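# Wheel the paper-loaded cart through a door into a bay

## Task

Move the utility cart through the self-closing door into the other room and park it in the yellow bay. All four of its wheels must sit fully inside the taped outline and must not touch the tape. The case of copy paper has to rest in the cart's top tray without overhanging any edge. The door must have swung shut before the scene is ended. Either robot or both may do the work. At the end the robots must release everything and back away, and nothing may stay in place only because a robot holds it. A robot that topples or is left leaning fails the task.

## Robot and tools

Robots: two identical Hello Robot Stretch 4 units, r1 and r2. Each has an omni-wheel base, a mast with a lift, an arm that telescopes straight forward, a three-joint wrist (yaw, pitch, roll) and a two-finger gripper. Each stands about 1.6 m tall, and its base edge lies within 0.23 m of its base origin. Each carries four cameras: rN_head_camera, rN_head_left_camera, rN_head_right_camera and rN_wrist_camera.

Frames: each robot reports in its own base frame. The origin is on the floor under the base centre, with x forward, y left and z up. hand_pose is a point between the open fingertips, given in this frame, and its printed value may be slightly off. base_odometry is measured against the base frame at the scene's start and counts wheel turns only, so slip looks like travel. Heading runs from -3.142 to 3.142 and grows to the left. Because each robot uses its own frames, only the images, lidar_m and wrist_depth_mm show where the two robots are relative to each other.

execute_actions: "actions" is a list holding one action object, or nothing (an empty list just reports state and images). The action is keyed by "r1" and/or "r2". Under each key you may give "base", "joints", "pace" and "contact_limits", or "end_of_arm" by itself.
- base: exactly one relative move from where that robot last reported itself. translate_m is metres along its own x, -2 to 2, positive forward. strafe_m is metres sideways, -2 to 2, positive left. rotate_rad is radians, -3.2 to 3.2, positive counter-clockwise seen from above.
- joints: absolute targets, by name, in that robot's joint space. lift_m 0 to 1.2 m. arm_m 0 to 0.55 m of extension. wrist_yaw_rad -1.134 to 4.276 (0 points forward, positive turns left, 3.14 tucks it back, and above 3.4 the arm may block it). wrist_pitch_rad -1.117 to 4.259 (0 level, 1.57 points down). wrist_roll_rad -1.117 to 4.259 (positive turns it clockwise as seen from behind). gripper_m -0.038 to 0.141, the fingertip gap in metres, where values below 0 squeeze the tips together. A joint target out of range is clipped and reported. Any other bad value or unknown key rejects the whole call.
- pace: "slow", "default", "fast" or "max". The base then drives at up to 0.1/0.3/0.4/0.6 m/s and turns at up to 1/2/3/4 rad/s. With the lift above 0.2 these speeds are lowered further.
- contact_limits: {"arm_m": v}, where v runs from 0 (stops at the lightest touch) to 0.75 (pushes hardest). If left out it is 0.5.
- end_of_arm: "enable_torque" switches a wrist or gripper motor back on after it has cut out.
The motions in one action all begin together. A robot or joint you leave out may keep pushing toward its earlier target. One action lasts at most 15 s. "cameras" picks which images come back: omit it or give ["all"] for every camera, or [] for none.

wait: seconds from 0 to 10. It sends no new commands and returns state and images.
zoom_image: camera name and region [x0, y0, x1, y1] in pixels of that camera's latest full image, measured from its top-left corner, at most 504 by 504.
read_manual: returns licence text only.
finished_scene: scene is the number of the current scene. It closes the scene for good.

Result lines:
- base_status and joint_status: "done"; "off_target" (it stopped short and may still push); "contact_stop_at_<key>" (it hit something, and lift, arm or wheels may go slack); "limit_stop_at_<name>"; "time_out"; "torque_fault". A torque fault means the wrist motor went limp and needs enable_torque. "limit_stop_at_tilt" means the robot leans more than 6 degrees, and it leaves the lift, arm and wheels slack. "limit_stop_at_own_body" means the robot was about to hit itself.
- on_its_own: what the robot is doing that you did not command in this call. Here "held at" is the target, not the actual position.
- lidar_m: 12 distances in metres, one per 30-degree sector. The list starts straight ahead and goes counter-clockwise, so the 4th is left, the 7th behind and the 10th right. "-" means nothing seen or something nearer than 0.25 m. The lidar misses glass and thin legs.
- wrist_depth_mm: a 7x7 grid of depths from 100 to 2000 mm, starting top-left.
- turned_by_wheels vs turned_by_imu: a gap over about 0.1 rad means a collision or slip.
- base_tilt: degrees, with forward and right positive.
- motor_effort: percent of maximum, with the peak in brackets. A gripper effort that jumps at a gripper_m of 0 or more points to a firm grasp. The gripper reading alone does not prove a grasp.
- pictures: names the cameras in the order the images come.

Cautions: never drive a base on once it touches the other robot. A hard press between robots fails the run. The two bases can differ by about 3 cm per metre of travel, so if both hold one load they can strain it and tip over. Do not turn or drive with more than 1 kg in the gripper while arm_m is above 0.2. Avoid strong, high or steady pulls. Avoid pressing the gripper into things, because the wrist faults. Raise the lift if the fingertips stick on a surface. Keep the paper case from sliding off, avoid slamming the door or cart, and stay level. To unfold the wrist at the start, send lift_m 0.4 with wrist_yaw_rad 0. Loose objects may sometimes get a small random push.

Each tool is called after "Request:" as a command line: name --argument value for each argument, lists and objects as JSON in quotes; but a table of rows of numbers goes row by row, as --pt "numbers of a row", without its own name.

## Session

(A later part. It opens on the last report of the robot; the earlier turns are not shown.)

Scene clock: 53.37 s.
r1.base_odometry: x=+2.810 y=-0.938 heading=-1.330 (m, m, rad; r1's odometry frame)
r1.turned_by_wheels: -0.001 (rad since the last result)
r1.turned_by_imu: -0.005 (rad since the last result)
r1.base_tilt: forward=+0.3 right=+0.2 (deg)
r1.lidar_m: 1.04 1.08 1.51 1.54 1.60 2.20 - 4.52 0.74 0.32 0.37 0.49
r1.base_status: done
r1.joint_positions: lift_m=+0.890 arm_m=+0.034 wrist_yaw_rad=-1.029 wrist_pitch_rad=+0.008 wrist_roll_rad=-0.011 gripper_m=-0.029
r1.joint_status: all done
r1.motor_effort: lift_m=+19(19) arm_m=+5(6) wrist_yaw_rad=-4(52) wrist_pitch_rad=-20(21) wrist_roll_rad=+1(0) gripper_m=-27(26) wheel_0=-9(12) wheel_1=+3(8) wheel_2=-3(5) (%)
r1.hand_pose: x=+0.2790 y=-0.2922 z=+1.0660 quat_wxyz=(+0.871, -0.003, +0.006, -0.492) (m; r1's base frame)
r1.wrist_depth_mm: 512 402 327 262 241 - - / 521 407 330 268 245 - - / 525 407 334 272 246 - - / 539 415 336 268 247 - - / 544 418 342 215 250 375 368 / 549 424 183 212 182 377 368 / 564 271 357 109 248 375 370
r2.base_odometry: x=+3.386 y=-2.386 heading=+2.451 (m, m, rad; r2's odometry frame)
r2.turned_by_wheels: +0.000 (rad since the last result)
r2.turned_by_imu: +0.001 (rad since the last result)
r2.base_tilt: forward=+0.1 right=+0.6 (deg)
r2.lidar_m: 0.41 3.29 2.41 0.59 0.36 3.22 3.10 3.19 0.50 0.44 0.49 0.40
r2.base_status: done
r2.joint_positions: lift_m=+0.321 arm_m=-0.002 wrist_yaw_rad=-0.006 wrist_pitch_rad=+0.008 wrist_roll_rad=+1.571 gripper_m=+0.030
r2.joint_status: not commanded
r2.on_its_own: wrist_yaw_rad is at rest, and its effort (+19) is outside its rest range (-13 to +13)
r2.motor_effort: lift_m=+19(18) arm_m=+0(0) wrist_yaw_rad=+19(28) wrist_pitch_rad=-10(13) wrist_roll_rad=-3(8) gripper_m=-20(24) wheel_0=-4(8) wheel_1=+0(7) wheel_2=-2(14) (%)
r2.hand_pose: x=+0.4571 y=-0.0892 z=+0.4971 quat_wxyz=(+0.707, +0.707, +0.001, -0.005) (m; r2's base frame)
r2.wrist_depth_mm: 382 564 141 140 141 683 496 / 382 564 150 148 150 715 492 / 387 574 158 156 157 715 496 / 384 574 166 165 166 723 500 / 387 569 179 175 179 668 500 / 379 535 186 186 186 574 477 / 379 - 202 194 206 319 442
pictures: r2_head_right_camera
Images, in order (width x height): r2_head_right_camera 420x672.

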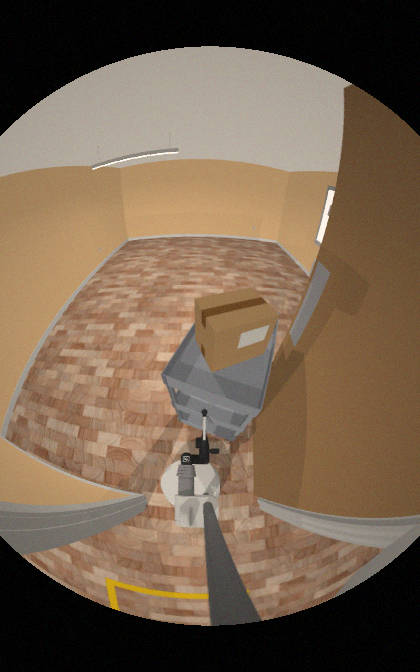

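Request:
execute_actions --actions '[{"r1":{"base":{"strafe_m":0.09},"joints":{"arm_m":0.08,"wrist_yaw_rad":-1.1},"pace":"slow"},"r2":{"joints":{"gripper_m":0.14}}}]' --cameras '[]'

Request:
execute_actions --actions '[{"r2":{"base":{"strafe_m":0.07},"joints":{"wrist_yaw_rad":0.2,"arm_m":0.04}}}]' --cameras '[]'

Request:
execute_actions --actions '[{"r2":{"joints":{"gripper_m":0.03}}}]' --cameras '["r2_head_camera"]'

Request:
execute_actions --actions '[{"r2":{"base":{"translate_m":-0.2},"pace":"slow"}}]' --cameras '["r2_head_camera"]'

Scene clock: 57.07 s.
r1.base_odometry: x=+2.898 y=-0.917 heading=-1.331 (m, m, rad; r1's odometry frame)
r1.turned_by_wheels: +0.000 (rad since the last result)
r1.turned_by_imu: -0.039 (rad since the last result)
r1.base_tilt: forward=+0.4 right=+0.2 (deg)
r1.lidar_m: 1.04 1.07 1.45 1.46 1.51 2.03 - 4.84 3.46 0.42 0.49 0.67
r1.base_status: done
r1.joint_positions: lift_m=+0.890 arm_m=+0.079 wrist_yaw_rad=-1.100 wrist_pitch_rad=+0.003 wrist_roll_rad=-0.011 gripper_m=-0.029
r1.joint_status: all done
r1.motor_effort: lift_m=+19(19) arm_m=+6(9) wrist_yaw_rad=-1(54) wrist_pitch_rad=-5(21) wrist_roll_rad=-1(1) gripper_m=-17(28) wheel_0=-4(19) wheel_1=+2(8) wheel_2=-1(11) (%)
r1.hand_pose: x=+0.3028 y=-0.2968 z=+1.0675 quat_wxyz=(+0.852, -0.004, +0.004, -0.523) (m; r1's base frame)
r1.wrist_depth_mm: 585 517 462 421 373 - - / 585 521 466 421 377 - - / 591 521 469 424 379 - - / 591 525 473 427 384 699 - / 597 525 473 424 387 459 455 / 603 539 183 203 183 452 455 / 615 517 484 109 379 459 455
r2.base_odometry: x=+3.386 y=-2.386 heading=+2.451 (m, m, rad; r2's odometry frame)
r2.turned_by_wheels: +0.000 (rad since the last result)
r2.turned_by_imu: +0.002 (rad since the last result)
r2.base_tilt: forward=+0.3 right=+0.6 (deg)
r2.lidar_m: 0.43 3.30 2.40 0.58 0.37 3.22 3.09 3.18 0.47 0.44 0.47 0.42
r2.base_status: not commanded
r2.joint_positions: lift_m=+0.321 arm_m=-0.002 wrist_yaw_rad=+0.000 wrist_pitch_rad=+0.007 wrist_roll_rad=+1.570 gripper_m=+0.140
r2.joint_status: all done
r2.motor_effort: lift_m=+18(19) arm_m=+0(0) wrist_yaw_rad=+3(23) wrist_pitch_rad=-5(10) wrist_roll_rad=-2(3) gripper_m=-2(23) wheel_0=-1(4) wheel_1=+0(0) wheel_2=+0(2) (%)
r2.hand_pose: x=+0.4576 y=-0.0875 z=+0.4975 quat_wxyz=(+0.707, +0.707, +0.002, -0.002) (m; r2's base frame)
r2.wrist_depth_mm: 377 559 155 153 154 676 496 / 382 564 162 160 162 732 496 / 387 569 173 169 171 723 500 / 382 564 183 179 182 732 496 / 382 569 - 189 195 683 496 / 379 466 201 201 201 496 496 / 377 - - 146 1430 946 459
pictures: none
No camera images: the call's "cameras" was empty. Leave "cameras" out to get every camera's image.

Scene clock: 58.33 s.
r1.base_odometry: x=+2.898 y=-0.917 heading=-1.331 (m, m, rad; r1's odometry frame)
r1.turned_by_wheels: +0.000 (rad since the last result)
r1.turned_by_imu: +0.000 (rad since the last result)
r1.base_tilt: forward=+0.3 right=+0.2 (deg)
r1.lidar_m: 1.04 1.07 1.45 1.46 1.51 2.04 - 4.83 3.44 0.42 0.48 0.68
r1.base_status: not commanded
r1.joint_positions: lift_m=+0.890 arm_m=+0.079 wrist_yaw_rad=-1.100 wrist_pitch_rad=+0.003 wrist_roll_rad=-0.011 gripper_m=-0.029
r1.joint_status: not commanded
r1.motor_effort: lift_m=+18(19) arm_m=+6(6) wrist_yaw_rad=+0(0) wrist_pitch_rad=-6(6) wrist_roll_rad=-1(2) gripper_m=-17(18) wheel_0=-4(4) wheel_1=+2(2) wheel_2=-1(1) (%)
r1.hand_pose: x=+0.3028 y=-0.2968 z=+1.0675 quat_wxyz=(+0.852, -0.004, +0.004, -0.523) (m; r1's base frame)
r1.wrist_depth_mm: 585 512 462 418 373 - - / 585 521 462 421 377 - - / 591 521 469 424 377 - - / 597 525 469 427 382 699 - / 603 530 473 424 384 455 455 / 603 539 183 202 182 455 459 / 615 517 484 109 382 459 455
r2.base_odometry: x=+3.341 y=-2.440 heading=+2.451 (m, m, rad; r2's odometry frame)
r2.turned_by_wheels: +0.000 (rad since the last result)
r2.turned_by_imu: +0.000 (rad since the last result)
r2.base_tilt: forward=+0.4 right=+0.7 (deg)
r2.lidar_m: 0.45 3.19 2.32 0.58 0.31 3.20 3.10 3.19 0.58 0.52 0.51 0.45
r2.base_status: done
r2.joint_positions: lift_m=+0.321 arm_m=+0.038 wrist_yaw_rad=+0.200 wrist_pitch_rad=+0.006 wrist_roll_rad=+1.570 gripper_m=+0.140
r2.joint_status: all done
r2.motor_effort: lift_m=+18(19) arm_m=+9(11) wrist_yaw_rad=+2(8) wrist_pitch_rad=-5(5) wrist_roll_rad=-1(1) gripper_m=+0(2) wheel_0=+0(7) wheel_1=-1(7) wheel_2=+1(1) (%)
r2.hand_pose: x=+0.5094 y=-0.0284 z=+0.4976 quat_wxyz=(+0.704, +0.703, +0.073, +0.068) (m; r2's base frame)
r2.wrist_depth_mm: 377 564 124 124 124 668 500 / 379 564 134 134 134 715 496 / 384 574 148 145 146 661 496 / 384 - 162 159 162 1025 462 / - - 183 176 183 1042 707 / - - 196 197 196 842 707 / 244 240 239 146 238 238 243
pictures: none
No camera images: the call's "cameras" was empty. Leave "cameras" out to get every camera's image.

Scene clock: 60.43 s.
r1.base_odometry: x=+2.898 y=-0.917 heading=-1.331 (m, m, rad; r1's odometry frame)
r1.turned_by_wheels: +0.000 (rad since the last result)
r1.turned_by_imu: -0.001 (rad since the last result)
r1.base_tilt: forward=+0.4 right=+0.1 (deg)
r1.lidar_m: 1.03 1.08 1.45 1.45 1.51 2.02 - 4.85 3.44 0.45 0.49 0.69
r1.base_status: not commanded
r1.joint_positions: lift_m=+0.890 arm_m=+0.079 wrist_yaw_rad=-1.100 wrist_pitch_rad=+0.003 wrist_roll_rad=-0.011 gripper_m=-0.029
r1.joint_status: not commanded
r1.motor_effort: lift_m=+19(18) arm_m=+6(6) wrist_yaw_rad=-1(0) wrist_pitch_rad=-6(5) wrist_roll_rad=-1(0) gripper_m=-17(19) wheel_0=-4(4) wheel_1=+2(2) wheel_2=-1(1) (%)
r1.hand_pose: x=+0.3028 y=-0.2968 z=+1.0675 quat_wxyz=(+0.852, -0.004, +0.004, -0.523) (m; r1's base frame)
r1.wrist_depth_mm: 585 521 466 424 382 - - / 585 521 469 427 382 - - / 591 525 473 430 387 - - / 597 535 477 433 392 723 - / 603 535 477 427 384 466 466 / 609 539 183 202 182 462 469 / 621 521 488 109 389 462 466
r2.base_odometry: x=+3.341 y=-2.440 heading=+2.451 (m, m, rad; r2's odometry frame)
r2.turned_by_wheels: +0.000 (rad since the last result)
r2.turned_by_imu: +0.001 (rad since the last result)
r2.base_tilt: forward=+0.2 right=+0.5 (deg)
r2.lidar_m: 0.44 3.20 2.32 0.59 0.31 3.22 3.10 3.20 0.55 0.52 0.49 0.43
r2.base_status: not commanded
r2.joint_positions: lift_m=+0.321 arm_m=+0.039 wrist_yaw_rad=+0.205 wrist_pitch_rad=+0.014 wrist_roll_rad=+1.570 gripper_m=+0.030
r2.joint_status: all done
r2.on_its_own: wrist_pitch_rad is at rest, and its effort (-27) is outside its rest range (-23 to +23)
r2.motor_effort: lift_m=+21(21) arm_m=+7(9) wrist_yaw_rad=-13(13) wrist_pitch_rad=-27(28) wrist_roll_rad=-1(1) gripper_m=-21(20) wheel_0=+0(1) wheel_1=-1(1) wheel_2=+3(3) (%)
r2.hand_pose: x=+0.5099 y=-0.0269 z=+0.4952 quat_wxyz=(+0.704, +0.703, +0.077, +0.067) (m; r2's base frame)
r2.wrist_depth_mm: 392 508 115 115 115 654 492 / 394 549 124 124 124 699 480 / 397 597 134 134 137 654 480 / 394 - 146 146 149 1008 459 / - - 160 160 167 991 707 / - - 178 179 182 931 691 / 230 221 201 191 224 224 236
pictures: r2_head_camera
Images, in order (width x height): r2_head_camera 420x560.

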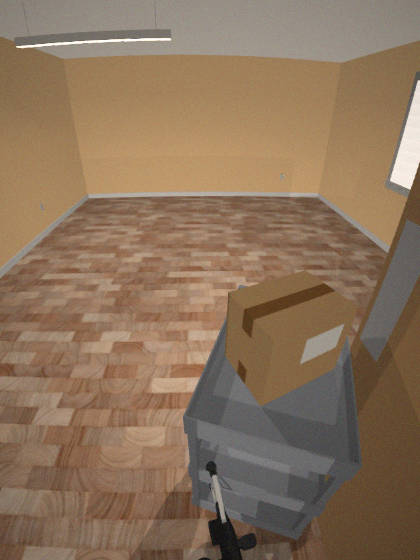

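Scene clock: 63.70 s.
r1.base_odometry: x=+2.898 y=-0.917 heading=-1.331 (m, m, rad; r1's odometry frame)
r1.turned_by_wheels: +0.000 (rad since the last result)
r1.turned_by_imu: -0.001 (rad since the last result)
r1.base_tilt: forward=+0.3 right=+0.2 (deg)
r1.lidar_m: 1.03 1.07 1.43 1.45 1.51 2.04 - 4.84 3.46 0.57 0.54 0.74
r1.base_status: not commanded
r1.joint_positions: lift_m=+0.890 arm_m=+0.079 wrist_yaw_rad=-1.100 wrist_pitch_rad=+0.003 wrist_roll_rad=-0.011 gripper_m=-0.029
r1.joint_status: not commanded
r1.motor_effort: lift_m=+18(18) arm_m=+6(6) wrist_yaw_rad=+1(0) wrist_pitch_rad=-6(6) wrist_roll_rad=-1(2) gripper_m=-19(19) wheel_0=-4(4) wheel_1=+2(2) wheel_2=-1(1) (%)
r1.hand_pose: x=+0.3028 y=-0.2968 z=+1.0675 quat_wxyz=(+0.852, -0.004, +0.004, -0.523) (m; r1's base frame)
r1.wrist_depth_mm: 615 559 512 480 442 - - / 615 559 517 480 439 - - / 621 564 521 480 449 - - / 621 569 521 484 449 - - / 627 569 521 480 449 609 - / 627 574 184 202 182 621 - / 634 559 535 109 445 603 640
r2.base_odometry: x=+3.495 y=-2.567 heading=+2.452 (m, m, rad; r2's odometry frame)
r2.turned_by_wheels: +0.000 (rad since the last result)
r2.turned_by_imu: +0.002 (rad since the last result)
r2.base_tilt: forward=+0.3 right=+0.6 (deg)
r2.lidar_m: 0.45 3.18 2.31 0.25 0.29 3.01 2.89 2.99 2.62 0.53 0.52 0.47
r2.base_status: done
r2.joint_positions: lift_m=+0.321 arm_m=+0.039 wrist_yaw_rad=+0.205 wrist_pitch_rad=+0.013 wrist_roll_rad=+1.573 gripper_m=+0.030
r2.joint_status: not commanded
r2.on_its_own: wrist_pitch_rad is at rest, and its effort (-25) is outside its rest range (-23 to +23)
r2.motor_effort: lift_m=+21(21) arm_m=+7(7) wrist_yaw_rad=-13(15) wrist_pitch_rad=-25(27) wrist_roll_rad=-9(9) gripper_m=-20(21) wheel_0=+0(3) wheel_1=+0(4) wheel_2=+4(7) (%)
r2.hand_pose: x=+0.5100 y=-0.0269 z=+0.4953 quat_wxyz=(+0.703, +0.704, +0.077, +0.068) (m; r2's base frame)
r2.wrist_depth_mm: 392 585 146 146 148 691 492 / 394 591 152 153 155 699 477 / 394 597 159 159 162 699 488 / 397 591 167 166 169 640 484 / 394 - 175 174 1397 991 449 / - - 182 183 185 931 691 / - 224 192 189 208 223 634
pictures: r2_head_camera
Images, in order (width x height): r2_head_camera 420x560.

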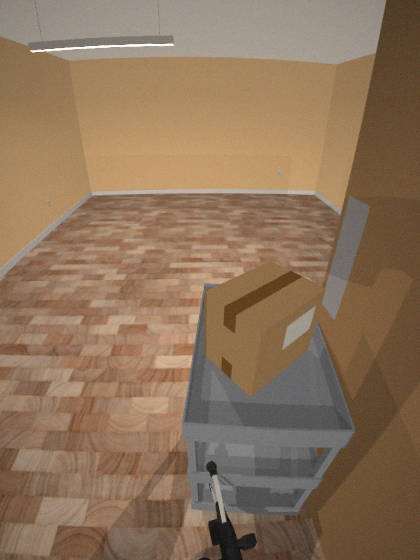

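Request:
execute_actions --actions '[{"r2":{"base":{"translate_m":-0.3},"pace":"slow"}}]' --cameras '["r2_head_camera","r1_head_right_camera"]'

Scene clock: 68.60 s.
r1.base_odometry: x=+2.898 y=-0.917 heading=-1.331 (m, m, rad; r1's odometry frame)
r1.turned_by_wheels: +0.000 (rad since the last result)
r1.turned_by_imu: -0.002 (rad since the last result)
r1.base_tilt: forward=+0.3 right=+0.2 (deg)
r1.lidar_m: 1.03 1.07 1.46 1.46 1.51 2.05 - 4.81 3.46 0.87 0.76 0.90
r1.base_status: not commanded
r1.joint_positions: lift_m=+0.890 arm_m=+0.079 wrist_yaw_rad=-1.100 wrist_pitch_rad=+0.003 wrist_roll_rad=-0.011 gripper_m=-0.029
r1.joint_status: not commanded
r1.motor_effort: lift_m=+19(18) arm_m=+6(6) wrist_yaw_rad=-1(1) wrist_pitch_rad=-6(5) wrist_roll_rad=+0(2) gripper_m=-19(19) wheel_0=-4(4) wheel_1=+2(2) wheel_2=-1(1) (%)
r1.hand_pose: x=+0.3028 y=-0.2968 z=+1.0675 quat_wxyz=(+0.852, -0.004, +0.004, -0.523) (m; r1's base frame)
r1.wrist_depth_mm: 676 668 668 661 668 - - / 676 661 668 668 661 - - / 676 676 668 676 668 - - / 676 676 683 676 668 - - / 676 683 676 668 668 - - / 683 683 184 202 182 - - / 683 676 676 109 661 - -
r2.base_odometry: x=+3.727 y=-2.758 heading=+2.452 (m, m, rad; r2's odometry frame)
r2.turned_by_wheels: +0.000 (rad since the last result)
r2.turned_by_imu: +0.002 (rad since the last result)
r2.base_tilt: forward=+0.2 right=+0.7 (deg)
r2.lidar_m: 0.44 0.38 0.35 0.88 2.31 2.71 2.58 2.67 2.61 0.93 0.62 0.53
r2.base_status: done
r2.joint_positions: lift_m=+0.321 arm_m=+0.039 wrist_yaw_rad=+0.204 wrist_pitch_rad=+0.013 wrist_roll_rad=+1.574 gripper_m=+0.030
r2.joint_status: not commanded
r2.motor_effort: lift_m=+21(21) arm_m=+7(7) wrist_yaw_rad=-11(13) wrist_pitch_rad=-23(25) wrist_roll_rad=-11(12) gripper_m=-22(16) wheel_0=-1(4) wheel_1=-3(5) wheel_2=+4(9) (%)
r2.hand_pose: x=+0.5099 y=-0.0272 z=+0.4955 quat_wxyz=(+0.703, +0.704, +0.076, +0.067) (m; r2's base frame)
r2.wrist_depth_mm: 389 585 204 204 597 603 492 / 389 597 201 200 768 699 477 / 392 585 196 197 820 699 488 / 397 597 195 194 809 707 484 / 392 585 192 190 788 699 488 / 389 549 187 188 189 647 459 / - - 185 185 187 809 691
pictures: r1_head_right_camera, r2_head_camera
Images, in order (width x height): r1_head_right_camera 420x672, r2_head_camera 420x560.

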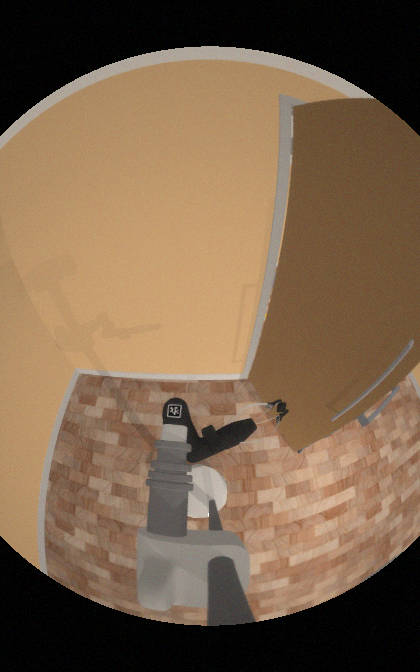

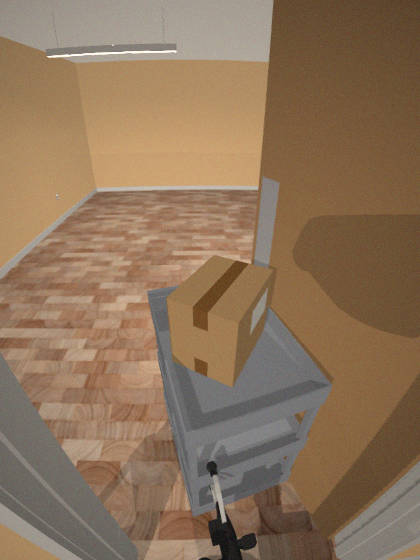

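Request:
execute_actions --actions '[{"r1":{"base":{"strafe_m":-0.33},"joints":{"gripper_m":0.12,"arm_m":0.05}}}]' --cameras '["r1_wrist_camera","r1_head_right_camera"]'

Scene clock: 71.67 s.
r1.base_odometry: x=+2.577 y=-0.996 heading=-1.331 (m, m, rad; r1's odometry frame)
r1.turned_by_wheels: +0.000 (rad since the last result)
r1.turned_by_imu: -0.001 (rad since the last result)
r1.base_tilt: forward=+0.3 right=+0.1 (deg)
r1.lidar_m: 0.86 1.10 1.46 1.79 1.85 2.47 - 4.35 3.10 2.96 0.48 0.56
r1.base_status: done
r1.joint_positions: lift_m=+0.890 arm_m=+0.051 wrist_yaw_rad=-1.100 wrist_pitch_rad=+0.003 wrist_roll_rad=-0.011 gripper_m=+0.120
r1.joint_status: all done
r1.motor_effort: lift_m=+19(19) arm_m=-6(7) wrist_yaw_rad=-1(2) wrist_pitch_rad=-5(6) wrist_roll_rad=-2(2) gripper_m=-1(20) wheel_0=+1(9) wheel_1=-2(8) wheel_2=+0(1) (%)
r1.hand_pose: x=+0.2748 y=-0.2968 z=+1.0675 quat_wxyz=(+0.852, -0.004, +0.004, -0.523) (m; r1's base frame)
r1.wrist_depth_mm: 379 379 375 373 - - - / 379 377 377 375 - - - / 382 379 379 375 - - - / 382 382 379 377 - - - / 384 382 379 377 - - - / 384 382 382 379 379 - - / 387 384 384 109 - - -
r2.base_odometry: x=+3.727 y=-2.758 heading=+2.452 (m, m, rad; r2's odometry frame)
r2.turned_by_wheels: +0.000 (rad since the last result)
r2.turned_by_imu: +0.001 (rad since the last result)
r2.base_tilt: forward=+0.4 right=+0.6 (deg)
r2.lidar_m: 0.45 0.38 0.34 0.90 2.30 2.70 2.58 2.69 2.62 0.91 0.61 0.52
r2.base_status: not commanded
r2.joint_positions: lift_m=+0.321 arm_m=+0.039 wrist_yaw_rad=+0.204 wrist_pitch_rad=+0.013 wrist_roll_rad=+1.574 gripper_m=+0.030
r2.joint_status: not commanded
r2.motor_effort: lift_m=+21(21) arm_m=+7(7) wrist_yaw_rad=-10(10) wrist_pitch_rad=-23(23) wrist_roll_rad=-11(10) gripper_m=-18(21) wheel_0=-1(1) wheel_1=-2(2) wheel_2=+4(4) (%)
r2.hand_pose: x=+0.5099 y=-0.0272 z=+0.4955 quat_wxyz=(+0.703, +0.704, +0.076, +0.067) (m; r2's base frame)
r2.wrist_depth_mm: 389 591 204 203 591 603 492 / 389 591 201 200 768 691 477 / 394 597 198 197 820 707 484 / 394 591 195 194 798 699 484 / 394 591 191 191 788 699 488 / 392 549 187 187 187 647 459 / - - 185 186 186 820 691
pictures: r1_head_right_camera, r1_wrist_camera
camera_calibration (this result's frames):
r1_wrist_camera: T_world_to_cam=[[-0.906522, -0.421962, -0.0129063, 0.129137], [0.00841054, 0.0125142, -0.999886, 1.12512], [0.422075, -0.906527, -0.00779545, -0.145363], [0, 0, 0, 1]] pos_world=[0.168957, -0.0913644, 1.12553]
Images, in order (width x height): r1_head_right_camera 420x672, r1_wrist_camera 616x392.

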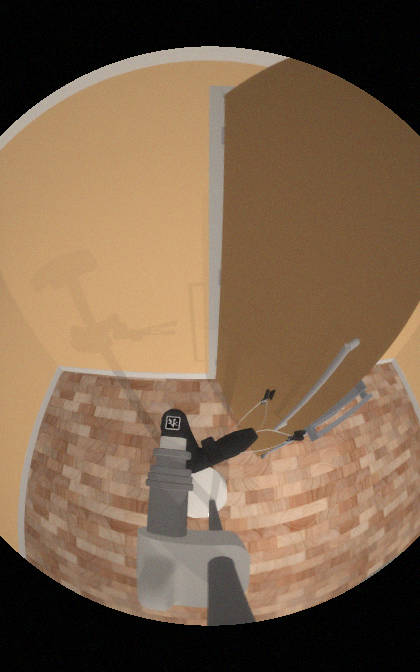

